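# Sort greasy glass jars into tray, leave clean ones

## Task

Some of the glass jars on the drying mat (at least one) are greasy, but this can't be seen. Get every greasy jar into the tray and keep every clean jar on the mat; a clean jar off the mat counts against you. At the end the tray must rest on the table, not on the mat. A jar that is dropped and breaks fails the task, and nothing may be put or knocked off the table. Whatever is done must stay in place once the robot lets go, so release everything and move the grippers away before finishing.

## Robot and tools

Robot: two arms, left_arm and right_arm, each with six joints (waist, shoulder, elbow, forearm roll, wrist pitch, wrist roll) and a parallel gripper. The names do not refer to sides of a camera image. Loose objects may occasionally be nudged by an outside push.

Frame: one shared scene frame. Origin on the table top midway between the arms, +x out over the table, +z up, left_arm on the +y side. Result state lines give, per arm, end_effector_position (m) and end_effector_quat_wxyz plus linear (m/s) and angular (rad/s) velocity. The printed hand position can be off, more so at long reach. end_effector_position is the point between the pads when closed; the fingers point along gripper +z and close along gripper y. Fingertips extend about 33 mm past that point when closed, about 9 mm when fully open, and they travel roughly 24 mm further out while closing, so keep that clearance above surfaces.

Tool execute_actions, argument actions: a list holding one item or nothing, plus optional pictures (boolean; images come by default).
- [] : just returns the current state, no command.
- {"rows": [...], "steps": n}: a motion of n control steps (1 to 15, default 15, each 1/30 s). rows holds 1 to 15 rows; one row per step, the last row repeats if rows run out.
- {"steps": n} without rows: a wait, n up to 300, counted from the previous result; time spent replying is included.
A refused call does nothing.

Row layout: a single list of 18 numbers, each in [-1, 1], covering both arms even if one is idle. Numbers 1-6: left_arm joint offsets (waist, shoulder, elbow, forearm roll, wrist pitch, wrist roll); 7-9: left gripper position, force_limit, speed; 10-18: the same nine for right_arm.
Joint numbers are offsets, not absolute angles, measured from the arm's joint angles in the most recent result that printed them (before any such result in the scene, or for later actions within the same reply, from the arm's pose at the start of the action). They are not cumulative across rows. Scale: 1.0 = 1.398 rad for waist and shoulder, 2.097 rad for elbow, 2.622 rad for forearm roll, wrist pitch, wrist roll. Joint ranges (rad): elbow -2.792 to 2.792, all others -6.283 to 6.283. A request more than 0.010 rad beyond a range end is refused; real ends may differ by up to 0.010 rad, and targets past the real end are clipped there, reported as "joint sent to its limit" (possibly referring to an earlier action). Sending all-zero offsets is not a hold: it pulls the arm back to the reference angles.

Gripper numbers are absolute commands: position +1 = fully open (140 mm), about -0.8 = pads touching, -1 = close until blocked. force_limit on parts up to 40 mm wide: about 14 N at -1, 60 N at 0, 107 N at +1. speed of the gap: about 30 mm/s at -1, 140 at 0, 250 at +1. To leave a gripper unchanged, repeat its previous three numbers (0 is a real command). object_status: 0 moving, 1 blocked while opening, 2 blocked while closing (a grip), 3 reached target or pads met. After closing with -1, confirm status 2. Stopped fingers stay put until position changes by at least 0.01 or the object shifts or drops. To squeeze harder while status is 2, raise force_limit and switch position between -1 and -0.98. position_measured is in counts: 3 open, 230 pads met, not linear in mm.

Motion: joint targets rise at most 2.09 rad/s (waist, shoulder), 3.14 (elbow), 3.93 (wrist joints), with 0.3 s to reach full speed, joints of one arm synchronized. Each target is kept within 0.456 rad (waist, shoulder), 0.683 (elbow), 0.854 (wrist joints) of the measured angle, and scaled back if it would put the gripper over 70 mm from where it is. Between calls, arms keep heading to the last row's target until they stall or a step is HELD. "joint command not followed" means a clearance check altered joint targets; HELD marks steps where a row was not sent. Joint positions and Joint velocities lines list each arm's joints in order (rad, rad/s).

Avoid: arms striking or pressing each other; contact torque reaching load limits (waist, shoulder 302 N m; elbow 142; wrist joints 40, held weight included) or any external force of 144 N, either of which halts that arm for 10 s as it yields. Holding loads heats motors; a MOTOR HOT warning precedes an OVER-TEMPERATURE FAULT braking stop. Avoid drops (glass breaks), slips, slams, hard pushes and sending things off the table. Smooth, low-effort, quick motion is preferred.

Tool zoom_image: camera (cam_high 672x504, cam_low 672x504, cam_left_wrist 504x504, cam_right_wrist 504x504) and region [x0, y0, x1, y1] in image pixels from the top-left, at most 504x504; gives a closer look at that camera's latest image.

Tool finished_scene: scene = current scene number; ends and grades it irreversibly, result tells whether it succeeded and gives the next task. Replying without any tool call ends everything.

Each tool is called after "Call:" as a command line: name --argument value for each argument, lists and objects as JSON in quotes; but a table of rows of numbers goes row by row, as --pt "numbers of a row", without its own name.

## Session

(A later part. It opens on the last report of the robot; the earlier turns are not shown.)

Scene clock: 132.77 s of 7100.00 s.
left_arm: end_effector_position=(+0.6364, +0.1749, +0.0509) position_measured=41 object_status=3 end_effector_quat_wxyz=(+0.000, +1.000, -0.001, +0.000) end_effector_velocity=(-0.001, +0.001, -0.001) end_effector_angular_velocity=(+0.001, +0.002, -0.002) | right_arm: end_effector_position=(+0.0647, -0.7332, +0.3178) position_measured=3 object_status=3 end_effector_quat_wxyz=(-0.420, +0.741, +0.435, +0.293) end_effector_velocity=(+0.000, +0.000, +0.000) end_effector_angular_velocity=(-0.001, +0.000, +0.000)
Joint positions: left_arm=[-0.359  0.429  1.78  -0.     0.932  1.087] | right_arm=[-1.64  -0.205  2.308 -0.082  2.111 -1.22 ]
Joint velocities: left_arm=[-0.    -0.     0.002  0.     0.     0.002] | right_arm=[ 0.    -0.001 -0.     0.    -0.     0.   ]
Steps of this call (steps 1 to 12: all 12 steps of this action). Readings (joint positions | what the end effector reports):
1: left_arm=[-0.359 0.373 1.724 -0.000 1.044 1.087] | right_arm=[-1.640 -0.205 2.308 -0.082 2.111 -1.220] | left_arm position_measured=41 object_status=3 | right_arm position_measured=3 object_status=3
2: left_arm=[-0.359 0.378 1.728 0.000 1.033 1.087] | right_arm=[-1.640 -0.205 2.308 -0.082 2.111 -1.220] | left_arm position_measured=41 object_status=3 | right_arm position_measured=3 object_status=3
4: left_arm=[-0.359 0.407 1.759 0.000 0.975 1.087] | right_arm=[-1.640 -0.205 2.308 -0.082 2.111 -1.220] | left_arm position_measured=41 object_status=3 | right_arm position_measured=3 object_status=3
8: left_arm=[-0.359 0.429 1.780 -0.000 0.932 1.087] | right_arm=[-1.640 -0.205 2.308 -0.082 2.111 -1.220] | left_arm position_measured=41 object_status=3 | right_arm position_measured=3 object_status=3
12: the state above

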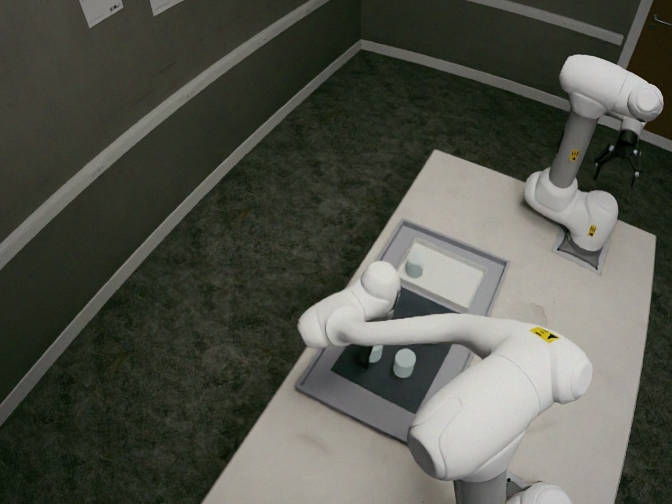

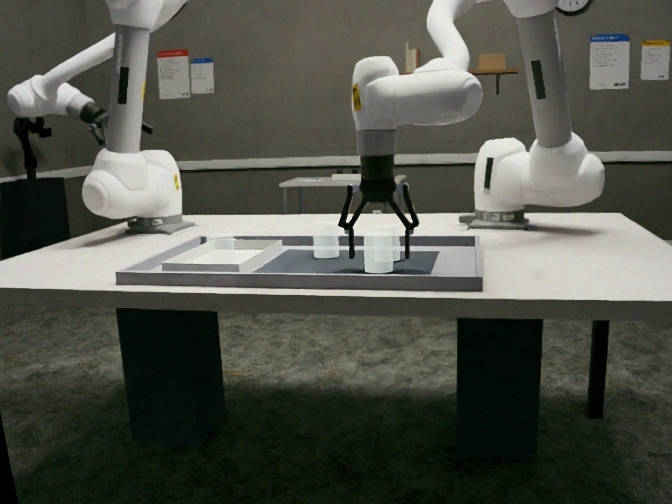

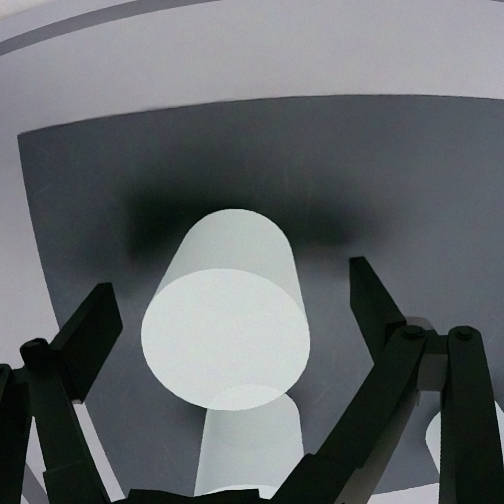

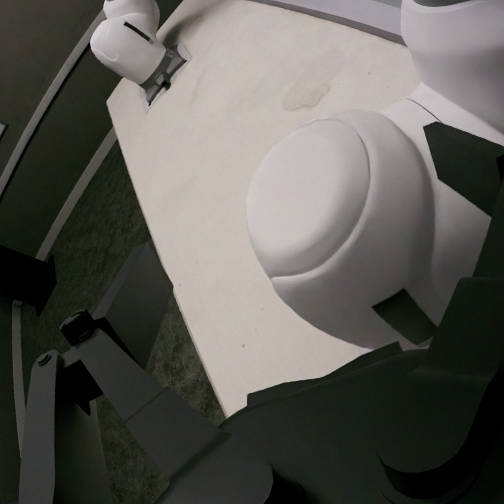

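Call:
execute_actions --actions '[{"rows":[[0,0,0,0,0,0,-1,0.6,0,0,0,0,0,0,0,1,0,0]],"steps":15}]' --pictures false

Call:
execute_actions --actions '[{"steps":6}]' --pictures false

Call:
execute_actions --actions '[{"rows":[[0,-0.06,-0.04,0,0.064,0,-1,0.6,0,0,0,0,0,0,0,1,0,0]],"steps":12}]' --pictures false

Call:
execute_actions --actions '[{"rows":[[-0.303,0.1698,-0.1927,0,0.0637,-0.1613,-1,0.6,0,0,0,0,0,0,0,1,0,0]],"steps":15}]' --pictures false

Call:
execute_actions --actions '[{"steps":14}]' --pictures false

Call:
execute_actions --actions '[{"rows":[[0,0.057,0.038,0,-0.0608,0,-1,0.6,0,0,0,0,0,0,0,1,0,0]],"steps":14}]' --pictures false

Call:
execute_actions --actions '[{"rows":[[0,0.001,0.0007,0,-0.001,0,-1,0.6,0,0,0,0,0,0,0,1,0,0],[0,0.002,0.0013,0,-0.002,0,-1,0.6,0,0,0,0,0,0,0,1,0,0],[0,0.003,0.002,0,-0.003,0,-1,0.6,0,0,0,0,0,0,0,1,0,0],[0,0.0035,0.0023,0,-0.0037,0,-1,0.6,0,0,0,0,0,0,0,1,0,0]],"steps":8}]' --pictures false

Call:
execute_actions --actions '[{"rows":[[0,0,0,0,0,0,0.4,0.6,0,0,0,0,0,0,0,1,0,0]],"steps":9}]'

Call:
execute_actions --actions '[{"rows":[[0,-0.05,-0.033,0,0.053,0,0.4,0.6,0,0,0,0,0,0,0,1,0,0]],"steps":12}]' --pictures false

Call:
execute_actions --actions '[{"rows":[[0.239,-0.2672,0.2892,0,-0.0888,0.1274,0.7,0.6,0,0,0,0,0,0,0,1,0,0]],"steps":15}]' --pictures false

Call:
execute_actions --actions '[{"steps":14}]' --pictures false

Call:
execute_actions --actions '[{"rows":[[0,0.05,0.033,0,-0.053,0,0.7,0.6,0,0,0,0,0,0,0,1,0,0]],"steps":12}]'

Scene clock: 168.07 s of 7100.00 s.
left_arm: end_effector_position=(+0.6364, +0.1748, +0.0510) position_measured=138 object_status=0 end_effector_quat_wxyz=(+0.000, +1.000, -0.001, +0.000) end_effector_velocity=(-0.001, +0.000, -0.001) end_effector_angular_velocity=(+0.000, +0.001, +0.000) | right_arm: end_effector_position=(+0.0647, -0.7332, +0.3178) position_measured=3 object_status=3 end_effector_quat_wxyz=(-0.420, +0.741, +0.435, +0.293) end_effector_velocity=(-0.000, -0.000, +0.000) end_effector_angular_velocity=(-0.001, +0.000, -0.000)
Joint positions: left_arm=[-0.359  0.429  1.78  -0.     0.932  1.087] | right_arm=[-1.64  -0.205  2.308 -0.082  2.111 -1.22 ]
Joint velocities: left_arm=[ 0.    -0.     0.002  0.    -0.001 -0.   ] | right_arm=[-0.    -0.001 -0.001 -0.     0.    -0.   ]
Steps of this call (steps 1 to 15: the robot went on to your last target; steps 16 to 90: nothing new was sent; then 31.80 s passed at rest; steps 91 to 105: all 15 steps of this action). Readings (joint positions | what the end effector reports):
91: left_arm=[-0.359 0.429 1.780 -0.000 0.932 1.087] | right_arm=[-1.640 -0.205 2.308 -0.082 2.111 -1.220] | left_arm position_measured=41 object_status=0 | right_arm position_measured=3 object_status=3
92: left_arm=[-0.359 0.429 1.780 -0.000 0.932 1.087] | right_arm=[-1.640 -0.205 2.308 -0.082 2.111 -1.220] | left_arm position_measured=46 object_status=0 | right_arm position_measured=3 object_status=3
94: left_arm=[-0.359 0.429 1.780 -0.000 0.932 1.087] | right_arm=[-1.640 -0.205 2.308 -0.082 2.111 -1.220] | left_arm position_measured=61 object_status=0 | right_arm position_measured=3 object_status=3
98: left_arm=[-0.359 0.429 1.780 -0.000 0.932 1.087] | right_arm=[-1.640 -0.205 2.308 -0.082 2.111 -1.220] | left_arm position_measured=91 object_status=0 | right_arm position_measured=3 object_status=3
105: the state above

Scene clock: 168.27 s of 7100.00 s.
left_arm: end_effector_position=(+0.6364, +0.1748, +0.0510) position_measured=138 object_status=2 end_effector_quat_wxyz=(+0.000, +1.000, -0.001, +0.000) end_effector_velocity=(+0.000, -0.000, -0.000) end_effector_angular_velocity=(-0.000, -0.000, -0.000) | right_arm: end_effector_position=(+0.0647, -0.7332, +0.3178) position_measured=3 object_status=3 end_effector_quat_wxyz=(-0.420, +0.741, +0.435, +0.293) end_effector_velocity=(+0.000, +0.000, +0.000) end_effector_angular_velocity=(-0.001, +0.000, +0.001)
Joint positions: left_arm=[-0.359  0.429  1.78  -0.     0.932  1.087] | right_arm=[-1.64  -0.205  2.308 -0.082  2.111 -1.22 ]
Joint velocities: left_arm=[ 0.  0.  0. -0. -0.  0.] | right_arm=[ 0.001 -0.001  0.    -0.     0.     0.   ]
Steps of this call (steps 1 to 6: the robot went on to your last target). Readings (joint positions | what the end effector reports):
1: left_arm=[-0.359 0.429 1.780 -0.000 0.932 1.087] | right_arm=[-1.640 -0.205 2.308 -0.082 2.111 -1.220] | left_arm position_measured=138 object_status=0 | right_arm position_measured=3 object_status=3
2: left_arm=[-0.359 0.429 1.780 -0.000 0.932 1.087] | right_arm=[-1.640 -0.205 2.308 -0.082 2.111 -1.220] | left_arm position_measured=138 object_status=0 | right_arm position_measured=3 object_status=3
4: left_arm=[-0.359 0.429 1.780 -0.000 0.932 1.087] | right_arm=[-1.640 -0.205 2.308 -0.082 2.111 -1.220] | left_arm position_measured=138 object_status=0 | right_arm position_measured=3 object_status=3
6: the state above

Scene clock: 168.67 s of 7100.00 s.
left_arm: end_effector_position=(+0.6373, +0.1744, +0.1500) position_measured=138 object_status=2 end_effector_quat_wxyz=(+0.000, +1.000, -0.001, +0.000) end_effector_velocity=(+0.003, -0.002, +0.003) end_effector_angular_velocity=(-0.002, -0.005, +0.002) | right_arm: end_effector_position=(+0.0647, -0.7332, +0.3178) position_measured=3 object_status=3 end_effector_quat_wxyz=(-0.420, +0.741, +0.435, +0.293) end_effector_velocity=(-0.000, -0.000, +0.000) end_effector_angular_velocity=(+0.000, +0.000, +0.001)
Joint positions: left_arm=[-0.359  0.345  1.696 -0.     1.1    1.087] | right_arm=[-1.64  -0.205  2.308 -0.082  2.111 -1.22 ]
Joint velocities: left_arm=[-0.     0.    -0.007  0.     0.001 -0.002] | right_arm=[ 0.001  0.    -0.    -0.    -0.    -0.   ]
Steps of this call (steps 1 to 12: all 12 steps of this action). Readings (joint positions | what the end effector reports):
1: left_arm=[-0.359 0.429 1.779 -0.000 0.933 1.087] | right_arm=[-1.640 -0.205 2.308 -0.082 2.111 -1.220] | left_arm position_measured=138 object_status=2 | right_arm position_measured=3 object_status=3
2: left_arm=[-0.359 0.424 1.775 -0.000 0.943 1.087] | right_arm=[-1.640 -0.205 2.308 -0.082 2.111 -1.220] | left_arm position_measured=138 object_status=2 | right_arm position_measured=3 object_status=3
4: left_arm=[-0.359 0.394 1.744 -0.000 1.004 1.087] | right_arm=[-1.640 -0.205 2.308 -0.082 2.111 -1.220] | left_arm position_measured=138 object_status=2 | right_arm position_measured=3 object_status=3
8: left_arm=[-0.359 0.346 1.697 -0.000 1.096 1.087] | right_arm=[-1.640 -0.205 2.308 -0.082 2.111 -1.220] | left_arm position_measured=138 object_status=2 | right_arm position_measured=3 object_status=3
12: the state above

Scene clock: 169.17 s of 7100.00 s.
left_arm: end_effector_position=(+0.6140, -0.0611, +0.1662) position_measured=138 object_status=2 end_effector_quat_wxyz=(+0.000, +1.000, -0.001, +0.000) end_effector_velocity=(-0.153, -0.528, +0.023) end_effector_angular_velocity=(-0.001, +0.000, -0.002) | right_arm: end_effector_position=(+0.0647, -0.7332, +0.3178) position_measured=3 object_status=3 end_effector_quat_wxyz=(-0.420, +0.741, +0.435, +0.293) end_effector_velocity=(-0.000, -0.000, -0.000) end_effector_angular_velocity=(+0.001, -0.000, -0.001)
Joint positions: left_arm=[-0.629  0.496  1.438 -0.     1.206  0.818] | right_arm=[-1.64  -0.205  2.308 -0.082  2.111 -1.22 ]
Joint velocities: left_arm=[-0.598  0.336 -0.569 -0.     0.233 -0.596] | right_arm=[-0.001  0.001  0.     0.    -0.     0.   ]
Steps of this call (steps 1 to 15: all 15 steps of this action). Readings (joint positions | what the end effector reports):
1: left_arm=[-0.360 0.345 1.695 -0.000 1.100 1.087] | right_arm=[-1.640 -0.205 2.308 -0.082 2.111 -1.220] | left_arm position_measured=138 object_status=2 | right_arm position_measured=3 object_status=3
2: left_arm=[-0.365 0.348 1.690 -0.000 1.102 1.081] | right_arm=[-1.640 -0.205 2.308 -0.082 2.111 -1.220] | left_arm position_measured=138 object_status=2 | right_arm position_measured=3 object_status=3
4: left_arm=[-0.398 0.367 1.658 -0.000 1.116 1.047] | right_arm=[-1.640 -0.205 2.308 -0.082 2.111 -1.220] | left_arm position_measured=138 object_status=2 | right_arm position_measured=3 object_status=3
8: left_arm=[-0.485 0.416 1.575 -0.000 1.150 0.961] | right_arm=[-1.640 -0.205 2.308 -0.082 2.111 -1.220] | left_arm position_measured=138 object_status=2 | right_arm position_measured=3 object_status=3
15: the state above

Scene clock: 169.63 s of 7100.00 s.
left_arm: end_effector_position=(+0.5598, -0.1944, +0.1706) position_measured=138 object_status=2 end_effector_quat_wxyz=(+0.000, +1.000, -0.001, +0.000) end_effector_velocity=(+0.001, -0.001, -0.001) end_effector_angular_velocity=(-0.001, +0.000, +0.002) | right_arm: end_effector_position=(+0.0647, -0.7332, +0.3178) position_measured=3 object_status=3 end_effector_quat_wxyz=(-0.420, +0.741, +0.435, +0.293) end_effector_velocity=(-0.000, -0.001, -0.000) end_effector_angular_velocity=(+0.001, -0.000, +0.001)
Joint positions: left_arm=[-0.783  0.582  1.292 -0.     1.267  0.664] | right_arm=[-1.64  -0.205  2.308 -0.082  2.111 -1.22 ]
Joint velocities: left_arm=[ 0.     0.002 -0.002 -0.    -0.    -0.002] | right_arm=[ 0.001  0.002 -0.001 -0.    -0.    -0.   ]
Steps of this call (steps 1 to 14: the robot went on to your last target). Readings (joint positions | what the end effector reports):
1: left_arm=[-0.649 0.508 1.419 -0.000 1.214 0.798] | right_arm=[-1.640 -0.205 2.308 -0.082 2.111 -1.220] | left_arm position_measured=138 object_status=2 | right_arm position_measured=3 object_status=3
2: left_arm=[-0.669 0.519 1.400 -0.000 1.222 0.778] | right_arm=[-1.640 -0.205 2.308 -0.082 2.111 -1.220] | left_arm position_measured=138 object_status=2 | right_arm position_measured=3 object_status=3
4: left_arm=[-0.709 0.541 1.362 -0.000 1.238 0.738] | right_arm=[-1.640 -0.205 2.308 -0.082 2.111 -1.220] | left_arm position_measured=138 object_status=2 | right_arm position_measured=3 object_status=3
8: left_arm=[-0.777 0.579 1.298 -0.000 1.264 0.671] | right_arm=[-1.640 -0.205 2.308 -0.082 2.111 -1.220] | left_arm position_measured=138 object_status=2 | right_arm position_measured=3 object_status=3
14: the state above

Scene clock: 170.10 s of 7100.00 s.
left_arm: end_effector_position=(+0.5640, -0.1998, +0.0593) position_measured=138 object_status=2 end_effector_quat_wxyz=(+0.000, +1.000, -0.001, +0.000) end_effector_velocity=(-0.000, -0.000, -0.000) end_effector_angular_velocity=(-0.001, -0.000, +0.001) | right_arm: end_effector_position=(+0.0647, -0.7332, +0.3178) position_measured=3 object_status=3 end_effector_quat_wxyz=(-0.420, +0.741, +0.435, +0.293) end_effector_velocity=(-0.000, -0.000, +0.000) end_effector_angular_velocity=(-0.001, -0.000, -0.001)
Joint positions: left_arm=[-0.783  0.662  1.372 -0.     1.107  0.664] | right_arm=[-1.64  -0.205  2.308 -0.082  2.111 -1.22 ]
Joint velocities: left_arm=[-0.    -0.     0.001  0.    -0.001 -0.001] | right_arm=[-0.001 -0.001 -0.     0.     0.    -0.   ]
Steps of this call (steps 1 to 14: all 14 steps of this action). Readings (joint positions | what the end effector reports):
1: left_arm=[-0.783 0.583 1.292 -0.000 1.266 0.664] | right_arm=[-1.640 -0.205 2.308 -0.082 2.111 -1.220] | left_arm position_measured=138 object_status=2 | right_arm position_measured=3 object_status=3
2: left_arm=[-0.783 0.587 1.296 0.000 1.256 0.664] | right_arm=[-1.640 -0.205 2.308 -0.082 2.111 -1.220] | left_arm position_measured=138 object_status=2 | right_arm position_measured=3 object_status=3
4: left_arm=[-0.783 0.616 1.326 0.000 1.199 0.664] | right_arm=[-1.640 -0.205 2.308 -0.082 2.111 -1.220] | left_arm position_measured=138 object_status=2 | right_arm position_measured=3 object_status=3
8: left_arm=[-0.783 0.661 1.370 -0.000 1.112 0.664] | right_arm=[-1.640 -0.205 2.308 -0.082 2.111 -1.220] | left_arm position_measured=138 object_status=2 | right_arm position_measured=3 object_status=3
14: the state above

Scene clock: 170.37 s of 7100.00 s.
left_arm: end_effector_position=(+0.5640, -0.1998, +0.0528) position_measured=138 object_status=2 end_effector_quat_wxyz=(+0.000, +1.000, -0.001, +0.000) end_effector_velocity=(-0.001, +0.001, -0.002) end_effector_angular_velocity=(+0.001, +0.001, -0.001) | right_arm: end_effector_position=(+0.0647, -0.7332, +0.3178) position_measured=3 object_status=3 end_effector_quat_wxyz=(-0.420, +0.741, +0.435, +0.293) end_effector_velocity=(+0.000, -0.000, +0.000) end_effector_angular_velocity=(-0.001, -0.000, +0.001)
Joint positions: left_arm=[-0.783  0.667  1.376 -0.     1.098  0.664] | right_arm=[-1.64  -0.205  2.308 -0.082  2.111 -1.22 ]
Joint velocities: left_arm=[-0.     0.001  0.003 -0.    -0.002  0.001] | right_arm=[ 0.001 -0.001 -0.001  0.     0.    -0.   ]
Steps of this call (steps 1 to 8: all 8 steps of this action). Readings (joint positions | what the end effector reports):
1: left_arm=[-0.783 0.662 1.372 -0.000 1.107 0.664] | right_arm=[-1.640 -0.205 2.308 -0.082 2.111 -1.220] | left_arm position_measured=138 object_status=2 | right_arm position_measured=3 object_status=3
2: left_arm=[-0.783 0.663 1.372 -0.000 1.105 0.664] | right_arm=[-1.640 -0.205 2.308 -0.082 2.111 -1.220] | left_arm position_measured=138 object_status=2 | right_arm position_measured=3 object_status=3
4: left_arm=[-0.783 0.665 1.375 -0.000 1.101 0.664] | right_arm=[-1.640 -0.205 2.308 -0.082 2.111 -1.220] | left_arm position_measured=138 object_status=2 | right_arm position_measured=3 object_status=3
8: the state above

Scene clock: 170.67 s of 7100.00 s.
left_arm: end_effector_position=(+0.5640, -0.1998, +0.0527) position_measured=80 object_status=0 end_effector_quat_wxyz=(+0.000, +1.000, -0.001, +0.000) end_effector_velocity=(-0.000, +0.000, -0.001) end_effector_angular_velocity=(+0.001, +0.000, +0.001) | right_arm: end_effector_position=(+0.0647, -0.7332, +0.3178) position_measured=3 object_status=3 end_effector_quat_wxyz=(-0.420, +0.741, +0.435, +0.293) end_effector_velocity=(+0.000, +0.000, -0.000) end_effector_angular_velocity=(+0.000, -0.000, +0.001)
Joint positions: left_arm=[-0.783  0.667  1.376 -0.     1.098  0.664] | right_arm=[-1.64  -0.205  2.308 -0.082  2.111 -1.22 ]
Joint velocities: left_arm=[-0.     0.001  0.001 -0.    -0.    -0.001] | right_arm=[ 0.001 -0.     0.001  0.    -0.     0.   ]
Steps of this call (steps 1 to 9: all 9 steps of this action). Readings (joint positions | what the end effector reports):
1: left_arm=[-0.783 0.667 1.376 -0.000 1.098 0.664] | right_arm=[-1.640 -0.205 2.308 -0.082 2.111 -1.220] | left_arm position_measured=138 object_status=0 | right_arm position_measured=3 object_status=3
2: left_arm=[-0.783 0.667 1.376 -0.000 1.098 0.664] | right_arm=[-1.640 -0.205 2.308 -0.082 2.111 -1.220] | left_arm position_measured=138 object_status=0 | right_arm position_measured=3 object_status=3
4: left_arm=[-0.783 0.667 1.376 -0.000 1.098 0.664] | right_arm=[-1.640 -0.205 2.308 -0.082 2.111 -1.220] | left_arm position_measured=118 object_status=0 | right_arm position_measured=3 object_status=3
8: left_arm=[-0.783 0.667 1.376 -0.000 1.098 0.664] | right_arm=[-1.640 -0.205 2.308 -0.082 2.111 -1.220] | left_arm position_measured=87 object_status=0 | right_arm position_measured=3 object_status=3
9: the state above

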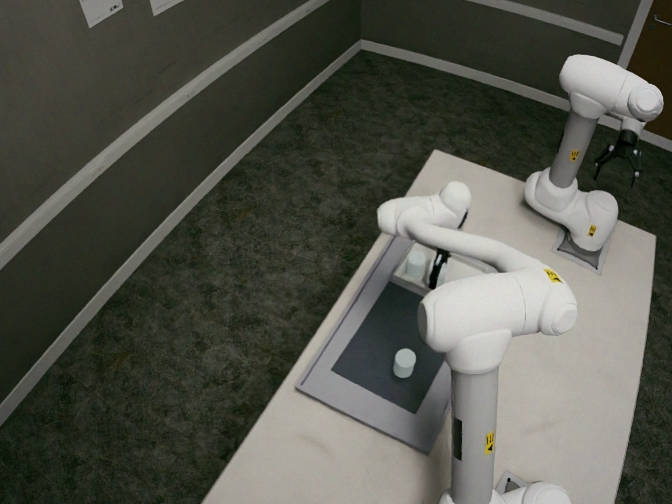

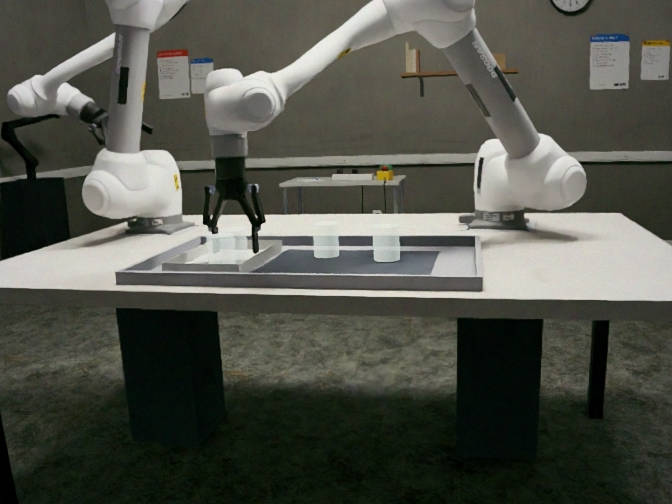

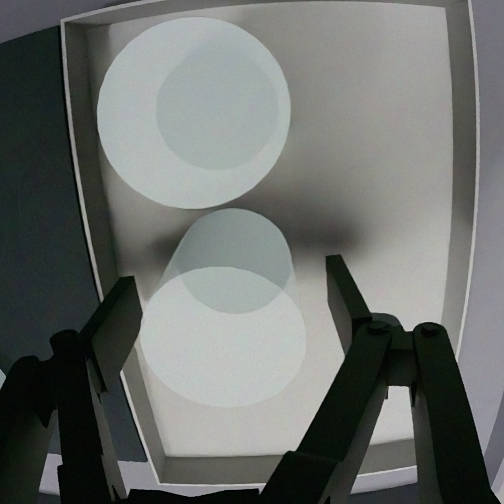

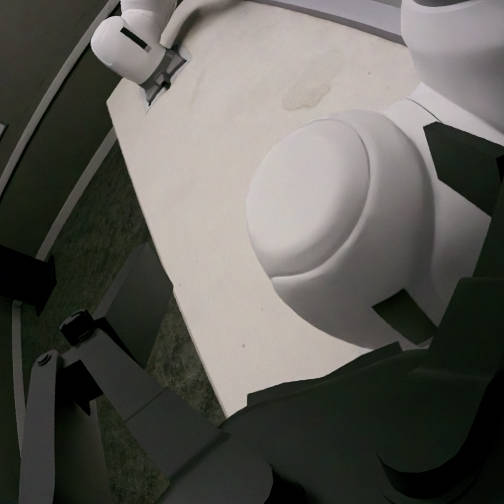

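Scene clock: 171.07 s of 7100.00 s.
left_arm: end_effector_position=(+0.5612, -0.1962, +0.1496) position_measured=78 object_status=3 end_effector_quat_wxyz=(+0.000, +1.000, -0.001, +0.000) end_effector_velocity=(+0.002, -0.002, +0.004) end_effector_angular_velocity=(-0.005, -0.003, -0.001) | right_arm: end_effector_position=(+0.0647, -0.7332, +0.3178) position_measured=3 object_status=3 end_effector_quat_wxyz=(-0.420, +0.741, +0.435, +0.293) end_effector_velocity=(+0.000, +0.000, -0.000) end_effector_angular_velocity=(-0.001, +0.000, +0.000)
Joint positions: left_arm=[-0.783  0.597  1.307 -0.     1.237  0.664] | right_arm=[-1.64  -0.205  2.308 -0.082  2.111 -1.22 ]
Joint velocities: left_arm=[-0.    -0.    -0.006 -0.     0.001  0.001] | right_arm=[ 0.    -0.001  0.    -0.    -0.     0.   ]
Steps of this call (steps 1 to 12: all 12 steps of this action). Readings (joint positions | what the end effector reports):
1: left_arm=[-0.783 0.667 1.376 -0.000 1.098 0.664] | right_arm=[-1.640 -0.205 2.308 -0.082 2.111 -1.220] | left_arm position_measured=78 object_status=0 | right_arm position_measured=3 object_status=3
2: left_arm=[-0.783 0.662 1.372 -0.000 1.109 0.664] | right_arm=[-1.640 -0.205 2.308 -0.082 2.111 -1.220] | left_arm position_measured=78 object_status=0 | right_arm position_measured=3 object_status=3
4: left_arm=[-0.783 0.633 1.342 -0.000 1.166 0.664] | right_arm=[-1.640 -0.205 2.308 -0.082 2.111 -1.220] | left_arm position_measured=78 object_status=0 | right_arm position_measured=3 object_status=3
8: left_arm=[-0.783 0.597 1.308 -0.000 1.235 0.664] | right_arm=[-1.640 -0.205 2.308 -0.082 2.111 -1.220] | left_arm position_measured=78 object_status=3 | right_arm position_measured=3 object_status=3
12: the state above

Scene clock: 171.57 s of 7100.00 s.
left_arm: end_effector_position=(+0.5638, +0.0461, +0.1410) position_measured=41 object_status=3 end_effector_quat_wxyz=(+0.000, +1.000, -0.001, +0.000) end_effector_velocity=(-0.103, +0.539, -0.050) end_effector_angular_velocity=(+0.001, +0.001, +0.002) | right_arm: end_effector_position=(+0.0647, -0.7332, +0.3178) position_measured=3 object_status=3 end_effector_quat_wxyz=(-0.420, +0.741, +0.435, +0.293) end_effector_velocity=(+0.000, +0.000, -0.000) end_effector_angular_velocity=(+0.001, -0.000, +0.000)
Joint positions: left_arm=[-0.567  0.356  1.698 -0.     1.087  0.88 ] | right_arm=[-1.64  -0.205  2.308 -0.082  2.111 -1.22 ]
Joint velocities: left_arm=[ 0.49  -0.547  0.888  0.    -0.339  0.489] | right_arm=[ 0.     0.     0.001 -0.     0.    -0.   ]
Steps of this call (steps 1 to 15: all 15 steps of this action). Readings (joint positions | what the end effector reports):
1: left_arm=[-0.782 0.597 1.308 -0.000 1.237 0.665] | right_arm=[-1.640 -0.205 2.308 -0.082 2.111 -1.220] | left_arm position_measured=78 object_status=0 | right_arm position_measured=3 object_status=3
2: left_arm=[-0.778 0.592 1.316 -0.000 1.234 0.669] | right_arm=[-1.640 -0.205 2.308 -0.082 2.111 -1.220] | left_arm position_measured=73 object_status=0 | right_arm position_measured=3 object_status=3
4: left_arm=[-0.751 0.561 1.366 -0.000 1.214 0.697] | right_arm=[-1.640 -0.205 2.308 -0.082 2.111 -1.220] | left_arm position_measured=58 object_status=0 | right_arm position_measured=3 object_status=3
8: left_arm=[-0.683 0.486 1.488 -0.000 1.168 0.764] | right_arm=[-1.640 -0.205 2.308 -0.082 2.111 -1.220] | left_arm position_measured=41 object_status=0 | right_arm position_measured=3 object_status=3
15: the state above

Scene clock: 172.03 s of 7100.00 s.
left_arm: end_effector_position=(+0.5248, +0.1720, +0.1245) position_measured=41 object_status=3 end_effector_quat_wxyz=(+0.000, +1.000, -0.001, +0.000) end_effector_velocity=(+0.000, +0.001, +0.000) end_effector_angular_velocity=(-0.000, -0.000, +0.003) | right_arm: end_effector_position=(+0.0647, -0.7332, +0.3178) position_measured=3 object_status=3 end_effector_quat_wxyz=(-0.420, +0.741, +0.435, +0.293) end_effector_velocity=(-0.000, -0.000, -0.000) end_effector_angular_velocity=(-0.001, -0.000, -0.000)
Joint positions: left_arm=[-0.449  0.224  1.914 -0.     1.004  0.998] | right_arm=[-1.64  -0.205  2.308 -0.082  2.111 -1.22 ]
Joint velocities: left_arm=[ 0.001 -0.001  0.001 -0.    -0.    -0.001] | right_arm=[-0. -0. -0.  0. -0. -0.]
Steps of this call (steps 1 to 14: the robot went on to your last target). Readings (joint positions | what the end effector reports):
1: left_arm=[-0.551 0.338 1.728 -0.000 1.075 0.896] | right_arm=[-1.640 -0.205 2.308 -0.082 2.111 -1.220] | left_arm position_measured=41 object_status=3 | right_arm position_measured=3 object_status=3
2: left_arm=[-0.534 0.319 1.758 -0.000 1.064 0.913] | right_arm=[-1.640 -0.205 2.308 -0.082 2.111 -1.220] | left_arm position_measured=41 object_status=3 | right_arm position_measured=3 object_status=3
4: left_arm=[-0.501 0.282 1.819 -0.000 1.040 0.946] | right_arm=[-1.640 -0.205 2.308 -0.082 2.111 -1.220] | left_arm position_measured=41 object_status=3 | right_arm position_measured=3 object_status=3
8: left_arm=[-0.451 0.226 1.909 -0.000 1.006 0.996] | right_arm=[-1.640 -0.205 2.308 -0.082 2.111 -1.220] | left_arm position_measured=41 object_status=3 | right_arm position_measured=3 object_status=3
14: the state above

Scene clock: 172.43 s of 7100.00 s.
left_arm: end_effector_position=(+0.5213, +0.1743, +0.0509) position_measured=41 object_status=3 end_effector_quat_wxyz=(+0.000, +1.000, -0.001, +0.000) end_effector_velocity=(-0.000, +0.001, -0.000) end_effector_angular_velocity=(+0.000, -0.000, +0.000) | right_arm: end_effector_position=(+0.0647, -0.7332, +0.3178) position_measured=3 object_status=3 end_effector_quat_wxyz=(-0.420, +0.741, +0.435, +0.293) end_effector_velocity=(-0.000, +0.000, +0.000) end_effector_angular_velocity=(+0.001, -0.000, -0.001)
Joint positions: left_arm=[-0.448  0.294  1.983 -0.     0.865  0.998] | right_arm=[-1.64  -0.205  2.308 -0.082  2.111 -1.22 ]
Joint velocities: left_arm=[ 0.    -0.     0.002  0.001 -0.002 -0.001] | right_arm=[-0.001  0.     0.001 -0.     0.001  0.   ]
Steps of this call (steps 1 to 12: all 12 steps of this action). Readings (joint positions | what the end effector reports):
1: left_arm=[-0.449 0.224 1.914 -0.000 1.003 0.998] | right_arm=[-1.640 -0.205 2.308 -0.082 2.111 -1.220] | left_arm position_measured=41 object_status=3 | right_arm position_measured=3 object_status=3
2: left_arm=[-0.448 0.228 1.919 -0.000 0.992 0.998] | right_arm=[-1.640 -0.205 2.308 -0.082 2.111 -1.220] | left_arm position_measured=41 object_status=3 | right_arm position_measured=3 object_status=3
4: left_arm=[-0.448 0.260 1.950 -0.000 0.930 0.998] | right_arm=[-1.640 -0.205 2.308 -0.082 2.111 -1.220] | left_arm position_measured=41 object_status=3 | right_arm position_measured=3 object_status=3
8: left_arm=[-0.448 0.294 1.983 -0.000 0.865 0.998] | right_arm=[-1.640 -0.205 2.308 -0.082 2.111 -1.220] | left_arm position_measured=41 object_status=3 | right_arm position_measured=3 object_status=3
12: the state above

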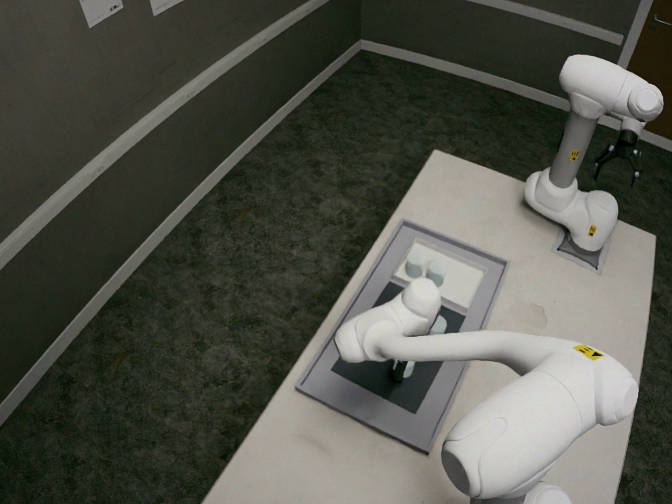

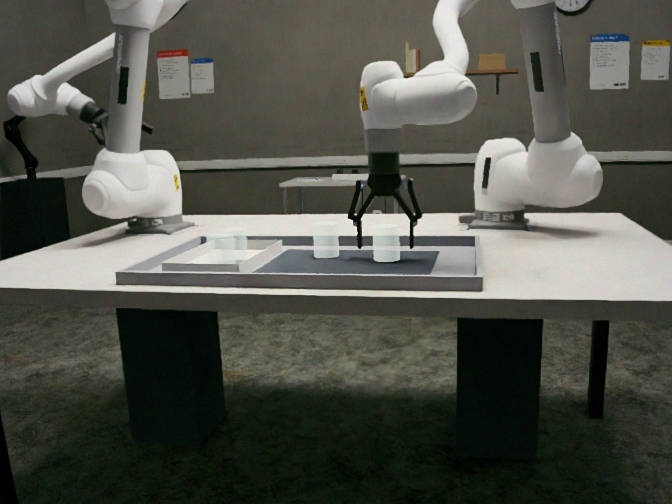

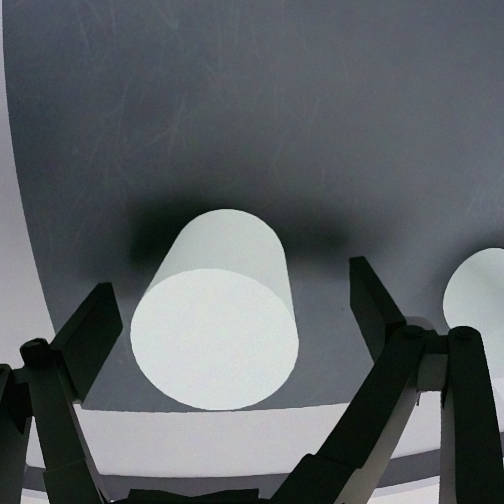

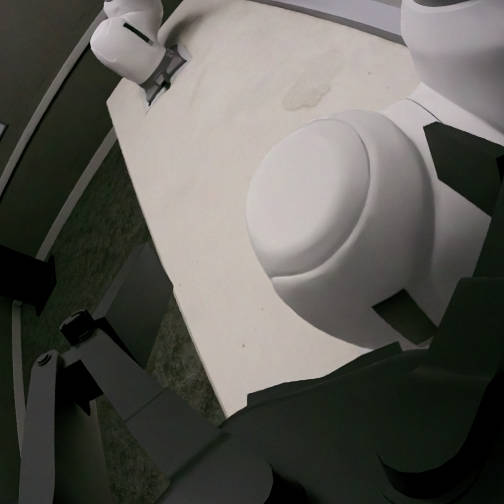

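Call:
execute_actions --actions '[{"rows":[[0,0,0,0,0,0,-1,0.6,0,0,0,0,0,0,0,1,0,0]],"steps":15}]' --pictures false

Call:
execute_actions --actions '[{"steps":6}]' --pictures false

Call:
execute_actions --actions '[{"rows":[[0,-0.069,-0.046,0,0.0736,0,-1,0.6,0,0,0,0,0,0,0,1,0,0]],"steps":13}]' --pictures false

Call:
execute_actions --actions '[{"rows":[[-0.2936,0.216,-0.2307,0,0.0693,-0.1564,-1,0.6,0,0,0,0,0,0,0,1,0,0]],"steps":15}]' --pictures false

Call:
execute_actions --actions '[{"steps":14}]' --pictures false

Call:
execute_actions --actions '[{"rows":[[0,0.066,0.044,0,-0.0704,0,-1,0.6,0,0,0,0,0,0,0,1,0,0]],"steps":14}]' --pictures false

Call:
execute_actions --actions '[{"rows":[[0,0.001,0.0007,0,-0.001,0,-1,0.6,0,0,0,0,0,0,0,1,0,0],[0,0.002,0.0013,0,-0.002,0,-1,0.6,0,0,0,0,0,0,0,1,0,0],[0,0.003,0.002,0,-0.003,0,-1,0.6,0,0,0,0,0,0,0,1,0,0],[0,0.0035,0.0023,0,-0.0037,0,-1,0.6,0,0,0,0,0,0,0,1,0,0]],"steps":8}]' --pictures false

Call:
execute_actions --actions '[{"rows":[[0,0,0,0,0,0,0.4,0.6,0,0,0,0,0,0,0,1,0,0]],"steps":9}]' --pictures false

Call:
execute_actions --actions '[{"rows":[[0,-0.12,-0.07,0,0.12,0,0.4,0.6,0,0,0,0,0,0,0,1,0,0]],"steps":15}]'

Scene clock: 188.73 s of 7100.00 s.
left_arm: end_effector_position=(+0.5214, +0.1742, +0.0510) position_measured=138 object_status=0 end_effector_quat_wxyz=(+0.000, +1.000, -0.001, +0.000) end_effector_velocity=(-0.000, +0.000, +0.000) end_effector_angular_velocity=(+0.000, +0.001, -0.001) | right_arm: end_effector_position=(+0.0647, -0.7332, +0.3178) position_measured=3 object_status=3 end_effector_quat_wxyz=(-0.420, +0.741, +0.435, +0.293) end_effector_velocity=(+0.000, +0.001, -0.000) end_effector_angular_velocity=(-0.001, +0.000, -0.001)
Joint positions: left_arm=[-0.449  0.294  1.983 -0.     0.865  0.998] | right_arm=[-1.64  -0.205  2.308 -0.082  2.111 -1.22 ]
Joint velocities: left_arm=[-0.     0.    -0.     0.     0.001  0.001] | right_arm=[-0.001 -0.002  0.001 -0.    -0.     0.   ]
Steps of this call (steps 1 to 15: the robot went on to your last target; steps 16 to 90: nothing new was sent; then 12.80 s passed at rest; steps 91 to 105: all 15 steps of this action). Readings (joint positions | what the end effector reports):
91: left_arm=[-0.449 0.294 1.983 -0.000 0.865 0.998] | right_arm=[-1.640 -0.205 2.308 -0.082 2.111 -1.220] | left_arm position_measured=41 object_status=0 | right_arm position_measured=3 object_status=3
92: left_arm=[-0.449 0.294 1.983 -0.000 0.865 0.998] | right_arm=[-1.640 -0.205 2.308 -0.082 2.111 -1.220] | left_arm position_measured=46 object_status=0 | right_arm position_measured=3 object_status=3
94: left_arm=[-0.449 0.294 1.983 -0.000 0.865 0.998] | right_arm=[-1.640 -0.205 2.308 -0.082 2.111 -1.220] | left_arm position_measured=61 object_status=0 | right_arm position_measured=3 object_status=3
98: left_arm=[-0.449 0.294 1.983 -0.000 0.865 0.998] | right_arm=[-1.640 -0.205 2.308 -0.082 2.111 -1.220] | left_arm position_measured=91 object_status=0 | right_arm position_measured=3 object_status=3
105: the state above

Scene clock: 188.93 s of 7100.00 s.
left_arm: end_effector_position=(+0.5214, +0.1742, +0.0510) position_measured=138 object_status=2 end_effector_quat_wxyz=(+0.000, +1.000, -0.001, +0.000) end_effector_velocity=(-0.001, +0.000, -0.000) end_effector_angular_velocity=(+0.001, +0.002, +0.001) | right_arm: end_effector_position=(+0.0647, -0.7332, +0.3178) position_measured=3 object_status=3 end_effector_quat_wxyz=(-0.420, +0.741, +0.435, +0.293) end_effector_velocity=(-0.000, -0.000, +0.000) end_effector_angular_velocity=(-0.000, -0.000, -0.000)
Joint positions: left_arm=[-0.449  0.294  1.983 -0.     0.865  0.998] | right_arm=[-1.64  -0.205  2.308 -0.082  2.111 -1.22 ]
Joint velocities: left_arm=[-0.     0.     0.001 -0.     0.001 -0.   ] | right_arm=[-0.001  0.    -0.    -0.     0.    -0.   ]
Steps of this call (steps 1 to 6: the robot went on to your last target). Readings (joint positions | what the end effector reports):
1: left_arm=[-0.449 0.294 1.983 -0.000 0.865 0.998] | right_arm=[-1.640 -0.205 2.308 -0.082 2.111 -1.220] | left_arm position_measured=138 object_status=0 | right_arm position_measured=3 object_status=3
2: left_arm=[-0.449 0.294 1.983 -0.000 0.865 0.998] | right_arm=[-1.640 -0.205 2.308 -0.082 2.111 -1.220] | left_arm position_measured=138 object_status=0 | right_arm position_measured=3 object_status=3
4: left_arm=[-0.449 0.294 1.983 -0.000 0.865 0.998] | right_arm=[-1.640 -0.205 2.308 -0.082 2.111 -1.220] | left_arm position_measured=138 object_status=0 | right_arm position_measured=3 object_status=3
6: the state above

Scene clock: 189.37 s of 7100.00 s.
left_arm: end_effector_position=(+0.5243, +0.1723, +0.1537) position_measured=138 object_status=2 end_effector_quat_wxyz=(+0.000, +1.000, -0.001, +0.000) end_effector_velocity=(+0.001, -0.001, +0.002) end_effector_angular_velocity=(-0.001, -0.001, -0.000) | right_arm: end_effector_position=(+0.0647, -0.7332, +0.3178) position_measured=3 object_status=3 end_effector_quat_wxyz=(-0.420, +0.741, +0.435, +0.293) end_effector_velocity=(+0.000, +0.000, -0.000) end_effector_angular_velocity=(+0.001, -0.000, +0.001)
Joint positions: left_arm=[-0.449  0.197  1.886 -0.     1.058  0.998] | right_arm=[-1.64  -0.205  2.308 -0.082  2.111 -1.22 ]
Joint velocities: left_arm=[ 0.     0.    -0.004 -0.     0.002  0.   ] | right_arm=[ 0.001  0.001  0.    -0.     0.    -0.   ]
Steps of this call (steps 1 to 13: all 13 steps of this action). Readings (joint positions | what the end effector reports):
1: left_arm=[-0.449 0.293 1.982 -0.000 0.866 0.998] | right_arm=[-1.640 -0.205 2.308 -0.082 2.111 -1.220] | left_arm position_measured=138 object_status=2 | right_arm position_measured=3 object_status=3
2: left_arm=[-0.449 0.289 1.978 -0.000 0.876 0.998] | right_arm=[-1.640 -0.205 2.308 -0.082 2.111 -1.220] | left_arm position_measured=138 object_status=2 | right_arm position_measured=3 object_status=3
4: left_arm=[-0.449 0.258 1.946 -0.000 0.938 0.998] | right_arm=[-1.640 -0.205 2.308 -0.082 2.111 -1.220] | left_arm position_measured=138 object_status=2 | right_arm position_measured=3 object_status=3
8: left_arm=[-0.449 0.200 1.889 -0.000 1.051 0.998] | right_arm=[-1.640 -0.205 2.308 -0.082 2.111 -1.220] | left_arm position_measured=138 object_status=2 | right_arm position_measured=3 object_status=3
13: the state above

Scene clock: 189.87 s of 7100.00 s.
left_arm: end_effector_position=(+0.5230, -0.0648, +0.1778) position_measured=138 object_status=2 end_effector_quat_wxyz=(+0.000, +1.000, -0.001, +0.000) end_effector_velocity=(-0.115, -0.539, +0.032) end_effector_angular_velocity=(-0.002, -0.001, -0.004) | right_arm: end_effector_position=(+0.0647, -0.7332, +0.3178) position_measured=3 object_status=3 end_effector_quat_wxyz=(-0.420, +0.741, +0.435, +0.293) end_effector_velocity=(+0.000, +0.000, +0.000) end_effector_angular_velocity=(-0.000, +0.000, +0.000)
Joint positions: left_arm=[-0.715  0.393  1.572 -0.     1.176  0.732] | right_arm=[-1.64  -0.205  2.308 -0.082  2.111 -1.22 ]
Joint velocities: left_arm=[-0.59   0.434 -0.694 -0.     0.259 -0.586] | right_arm=[ 0. -0.  0. -0.  0.  0.]
Steps of this call (steps 1 to 15: all 15 steps of this action). Readings (joint positions | what the end effector reports):
1: left_arm=[-0.449 0.197 1.886 -0.000 1.058 0.998] | right_arm=[-1.640 -0.205 2.308 -0.082 2.111 -1.220] | left_arm position_measured=138 object_status=2 | right_arm position_measured=3 object_status=3
2: left_arm=[-0.454 0.201 1.879 -0.000 1.061 0.992] | right_arm=[-1.640 -0.205 2.308 -0.082 2.111 -1.220] | left_arm position_measured=138 object_status=2 | right_arm position_measured=3 object_status=3
4: left_arm=[-0.488 0.226 1.839 -0.000 1.076 0.958] | right_arm=[-1.640 -0.205 2.308 -0.082 2.111 -1.220] | left_arm position_measured=138 object_status=2 | right_arm position_measured=3 object_status=3
8: left_arm=[-0.573 0.289 1.739 -0.000 1.113 0.873] | right_arm=[-1.640 -0.205 2.308 -0.082 2.111 -1.220] | left_arm position_measured=138 object_status=2 | right_arm position_measured=3 object_status=3
15: the state above

Scene clock: 190.33 s of 7100.00 s.
left_arm: end_effector_position=(+0.4801, -0.1946, +0.1827) position_measured=138 object_status=2 end_effector_quat_wxyz=(+0.000, +1.000, -0.001, +0.000) end_effector_velocity=(-0.001, -0.001, -0.000) end_effector_angular_velocity=(-0.000, -0.000, -0.000) | right_arm: end_effector_position=(+0.0647, -0.7332, +0.3178) position_measured=3 object_status=3 end_effector_quat_wxyz=(-0.420, +0.741, +0.435, +0.293) end_effector_velocity=(+0.000, +0.000, -0.000) end_effector_angular_velocity=(+0.000, -0.000, +0.001)
Joint positions: left_arm=[-0.859  0.499  1.403 -0.     1.239  0.588] | right_arm=[-1.64  -0.205  2.308 -0.082  2.111 -1.22 ]
Joint velocities: left_arm=[-0.002  0.001 -0.001  0.    -0.    -0.001] | right_arm=[ 0.001 -0.     0.001  0.     0.     0.   ]
Steps of this call (steps 1 to 14: the robot went on to your last target). Readings (joint positions | what the end effector reports):
1: left_arm=[-0.735 0.408 1.549 -0.000 1.185 0.712] | right_arm=[-1.640 -0.205 2.308 -0.082 2.111 -1.220] | left_arm position_measured=138 object_status=2 | right_arm position_measured=3 object_status=3
2: left_arm=[-0.755 0.423 1.525 -0.000 1.193 0.692] | right_arm=[-1.640 -0.205 2.308 -0.082 2.111 -1.220] | left_arm position_measured=138 object_status=2 | right_arm position_measured=3 object_status=3
4: left_arm=[-0.794 0.452 1.479 -0.000 1.211 0.653] | right_arm=[-1.640 -0.205 2.308 -0.082 2.111 -1.220] | left_arm position_measured=138 object_status=2 | right_arm position_measured=3 object_status=3
8: left_arm=[-0.856 0.497 1.407 -0.000 1.237 0.592] | right_arm=[-1.640 -0.205 2.308 -0.082 2.111 -1.220] | left_arm position_measured=138 object_status=2 | right_arm position_measured=3 object_status=3
14: the state above

Scene clock: 190.80 s of 7100.00 s.
left_arm: end_effector_position=(+0.4838, -0.2002, +0.0593) position_measured=138 object_status=2 end_effector_quat_wxyz=(+0.000, +1.000, -0.001, +0.000) end_effector_velocity=(-0.001, +0.002, -0.002) end_effector_angular_velocity=(+0.003, +0.002, -0.001) | right_arm: end_effector_position=(+0.0647, -0.7332, +0.3178) position_measured=3 object_status=3 end_effector_quat_wxyz=(-0.420, +0.741, +0.435, +0.293) end_effector_velocity=(-0.000, -0.000, -0.000) end_effector_angular_velocity=(-0.000, -0.000, -0.000)
Joint positions: left_arm=[-0.859  0.591  1.495 -0.     1.055  0.588] | right_arm=[-1.64  -0.205  2.308 -0.082  2.111 -1.22 ]
Joint velocities: left_arm=[-0.    -0.     0.004  0.    -0.001  0.001] | right_arm=[-0. -0. -0.  0. -0. -0.]
Steps of this call (steps 1 to 14: all 14 steps of this action). Readings (joint positions | what the end effector reports):
1: left_arm=[-0.859 0.500 1.403 -0.000 1.239 0.588] | right_arm=[-1.640 -0.205 2.308 -0.082 2.111 -1.220] | left_arm position_measured=138 object_status=2 | right_arm position_measured=3 object_status=3
2: left_arm=[-0.859 0.504 1.407 -0.000 1.228 0.588] | right_arm=[-1.640 -0.205 2.308 -0.082 2.111 -1.220] | left_arm position_measured=138 object_status=2 | right_arm position_measured=3 object_status=3
4: left_arm=[-0.859 0.533 1.437 -0.000 1.170 0.588] | right_arm=[-1.640 -0.205 2.308 -0.082 2.111 -1.220] | left_arm position_measured=138 object_status=2 | right_arm position_measured=3 object_status=3
8: left_arm=[-0.859 0.587 1.490 -0.000 1.066 0.588] | right_arm=[-1.640 -0.205 2.308 -0.082 2.111 -1.220] | left_arm position_measured=138 object_status=2 | right_arm position_measured=3 object_status=3
14: the state above

Scene clock: 191.07 s of 7100.00 s.
left_arm: end_effector_position=(+0.4837, -0.2001, +0.0530) position_measured=138 object_status=2 end_effector_quat_wxyz=(+0.000, +1.000, -0.001, +0.000) end_effector_velocity=(+0.000, -0.001, -0.001) end_effector_angular_velocity=(-0.002, -0.001, +0.001) | right_arm: end_effector_position=(+0.0647, -0.7332, +0.3178) position_measured=3 object_status=3 end_effector_quat_wxyz=(-0.420, +0.741, +0.435, +0.293) end_effector_velocity=(+0.000, +0.000, -0.000) end_effector_angular_velocity=(+0.001, -0.000, +0.000)
Joint positions: left_arm=[-0.859  0.596  1.5   -0.     1.045  0.588] | right_arm=[-1.64  -0.205  2.308 -0.082  2.111 -1.22 ]
Joint velocities: left_arm=[-0.     0.001  0.    -0.    -0.003 -0.001] | right_arm=[-0.     0.     0.001  0.     0.    -0.   ]
Steps of this call (steps 1 to 8: all 8 steps of this action). Readings (joint positions | what the end effector reports):
1: left_arm=[-0.859 0.591 1.495 -0.000 1.055 0.588] | right_arm=[-1.640 -0.205 2.308 -0.082 2.111 -1.220] | left_arm position_measured=138 object_status=2 | right_arm position_measured=3 object_status=3
2: left_arm=[-0.859 0.592 1.496 -0.000 1.053 0.588] | right_arm=[-1.640 -0.205 2.308 -0.082 2.111 -1.220] | left_arm position_measured=138 object_status=2 | right_arm position_measured=3 object_status=3
4: left_arm=[-0.859 0.594 1.498 -0.000 1.048 0.588] | right_arm=[-1.640 -0.205 2.308 -0.082 2.111 -1.220] | left_arm position_measured=138 object_status=2 | right_arm position_measured=3 object_status=3
8: the state above

Scene clock: 191.37 s of 7100.00 s.
left_arm: end_effector_position=(+0.4837, -0.2001, +0.0529) position_measured=80 object_status=0 end_effector_quat_wxyz=(+0.000, +1.000, -0.001, +0.000) end_effector_velocity=(+0.000, -0.001, +0.001) end_effector_angular_velocity=(-0.002, -0.001, -0.001) | right_arm: end_effector_position=(+0.0647, -0.7332, +0.3178) position_measured=3 object_status=3 end_effector_quat_wxyz=(-0.420, +0.741, +0.435, +0.293) end_effector_velocity=(-0.000, -0.000, +0.000) end_effector_angular_velocity=(-0.000, -0.000, -0.001)
Joint positions: left_arm=[-0.859  0.596  1.5   -0.     1.045  0.588] | right_arm=[-1.64  -0.205  2.308 -0.082  2.111 -1.22 ]
Joint velocities: left_arm=[ 0.    -0.001 -0.001 -0.    -0.     0.001] | right_arm=[-0.001  0.    -0.001  0.    -0.    -0.   ]
Steps of this call (steps 1 to 9: all 9 steps of this action). Readings (joint positions | what the end effector reports):
1: left_arm=[-0.859 0.596 1.500 -0.000 1.045 0.588] | right_arm=[-1.640 -0.205 2.308 -0.082 2.111 -1.220] | left_arm position_measured=138 object_status=0 | right_arm position_measured=3 object_status=3
2: left_arm=[-0.859 0.596 1.500 -0.000 1.045 0.588] | right_arm=[-1.640 -0.205 2.308 -0.082 2.111 -1.220] | left_arm position_measured=138 object_status=0 | right_arm position_measured=3 object_status=3
4: left_arm=[-0.859 0.596 1.500 -0.000 1.045 0.588] | right_arm=[-1.640 -0.205 2.308 -0.082 2.111 -1.220] | left_arm position_measured=118 object_status=0 | right_arm position_measured=3 object_status=3
8: left_arm=[-0.859 0.596 1.500 -0.000 1.045 0.588] | right_arm=[-1.640 -0.205 2.308 -0.082 2.111 -1.220] | left_arm position_measured=87 object_status=0 | right_arm position_measured=3 object_status=3
9: the state above

Scene clock: 191.87 s of 7100.00 s.
left_arm: end_effector_position=(+0.4684, -0.1770, +0.2669) position_measured=78 object_status=3 end_effector_quat_wxyz=(+0.000, +1.000, -0.001, +0.000) end_effector_velocity=(-0.003, +0.004, -0.001) end_effector_angular_velocity=(+0.013, +0.009, +0.001) | right_arm: end_effector_position=(+0.0647, -0.7332, +0.3178) position_measured=3 object_status=3 end_effector_quat_wxyz=(-0.420, +0.741, +0.435, +0.293) end_effector_velocity=(+0.000, +0.000, -0.000) end_effector_angular_velocity=(+0.001, -0.000, +0.000)
Joint positions: left_arm=[-0.859  0.428  1.353 -0.     1.359  0.588] | right_arm=[-1.64  -0.205  2.308 -0.082  2.111 -1.22 ]
Joint velocities: left_arm=[ 0.     0.001  0.001  0.     0.014 -0.001] | right_arm=[ 0.     0.001  0.001  0.    -0.    -0.   ]
Steps of this call (steps 1 to 15: all 15 steps of this action). Readings (joint positions | what the end effector reports):
1: left_arm=[-0.859 0.596 1.499 -0.000 1.046 0.588] | right_arm=[-1.640 -0.205 2.308 -0.082 2.111 -1.220] | left_arm position_measured=78 object_status=0 | right_arm position_measured=3 object_status=3
2: left_arm=[-0.859 0.591 1.496 -0.000 1.056 0.588] | right_arm=[-1.640 -0.205 2.308 -0.082 2.111 -1.220] | left_arm position_measured=78 object_status=0 | right_arm position_measured=3 object_status=3
4: left_arm=[-0.859 0.560 1.467 -0.000 1.114 0.588] | right_arm=[-1.640 -0.205 2.308 -0.082 2.111 -1.220] | left_arm position_measured=78 object_status=0 | right_arm position_measured=3 object_status=3
8: left_arm=[-0.859 0.496 1.412 -0.000 1.232 0.588] | right_arm=[-1.640 -0.205 2.308 -0.082 2.111 -1.220] | left_arm position_measured=78 object_status=3 | right_arm position_measured=3 object_status=3
15: the state above

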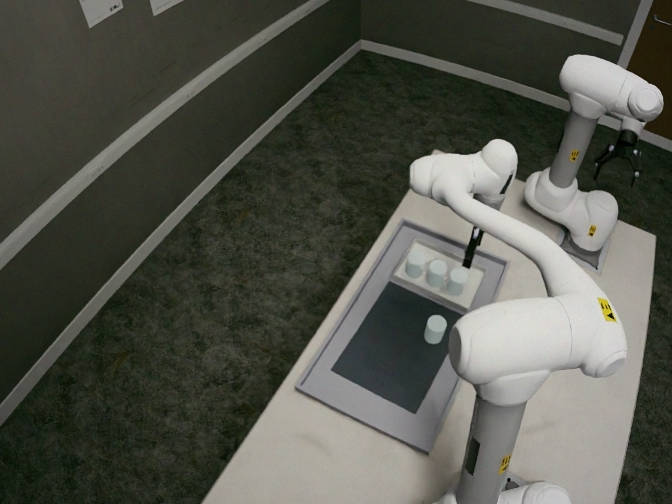

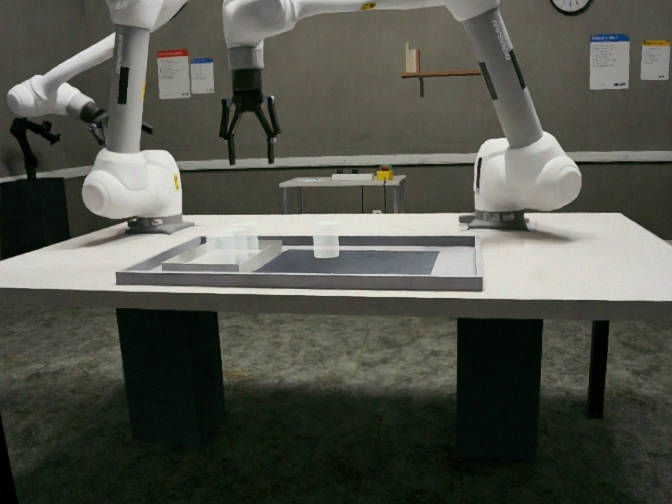

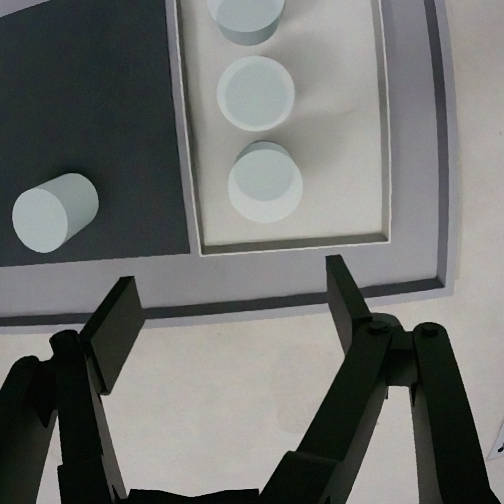

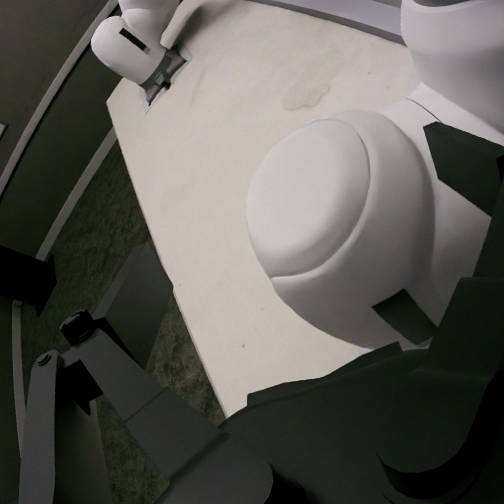

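Call:
finished_scene --scene 2

The scene is finished: the task was done.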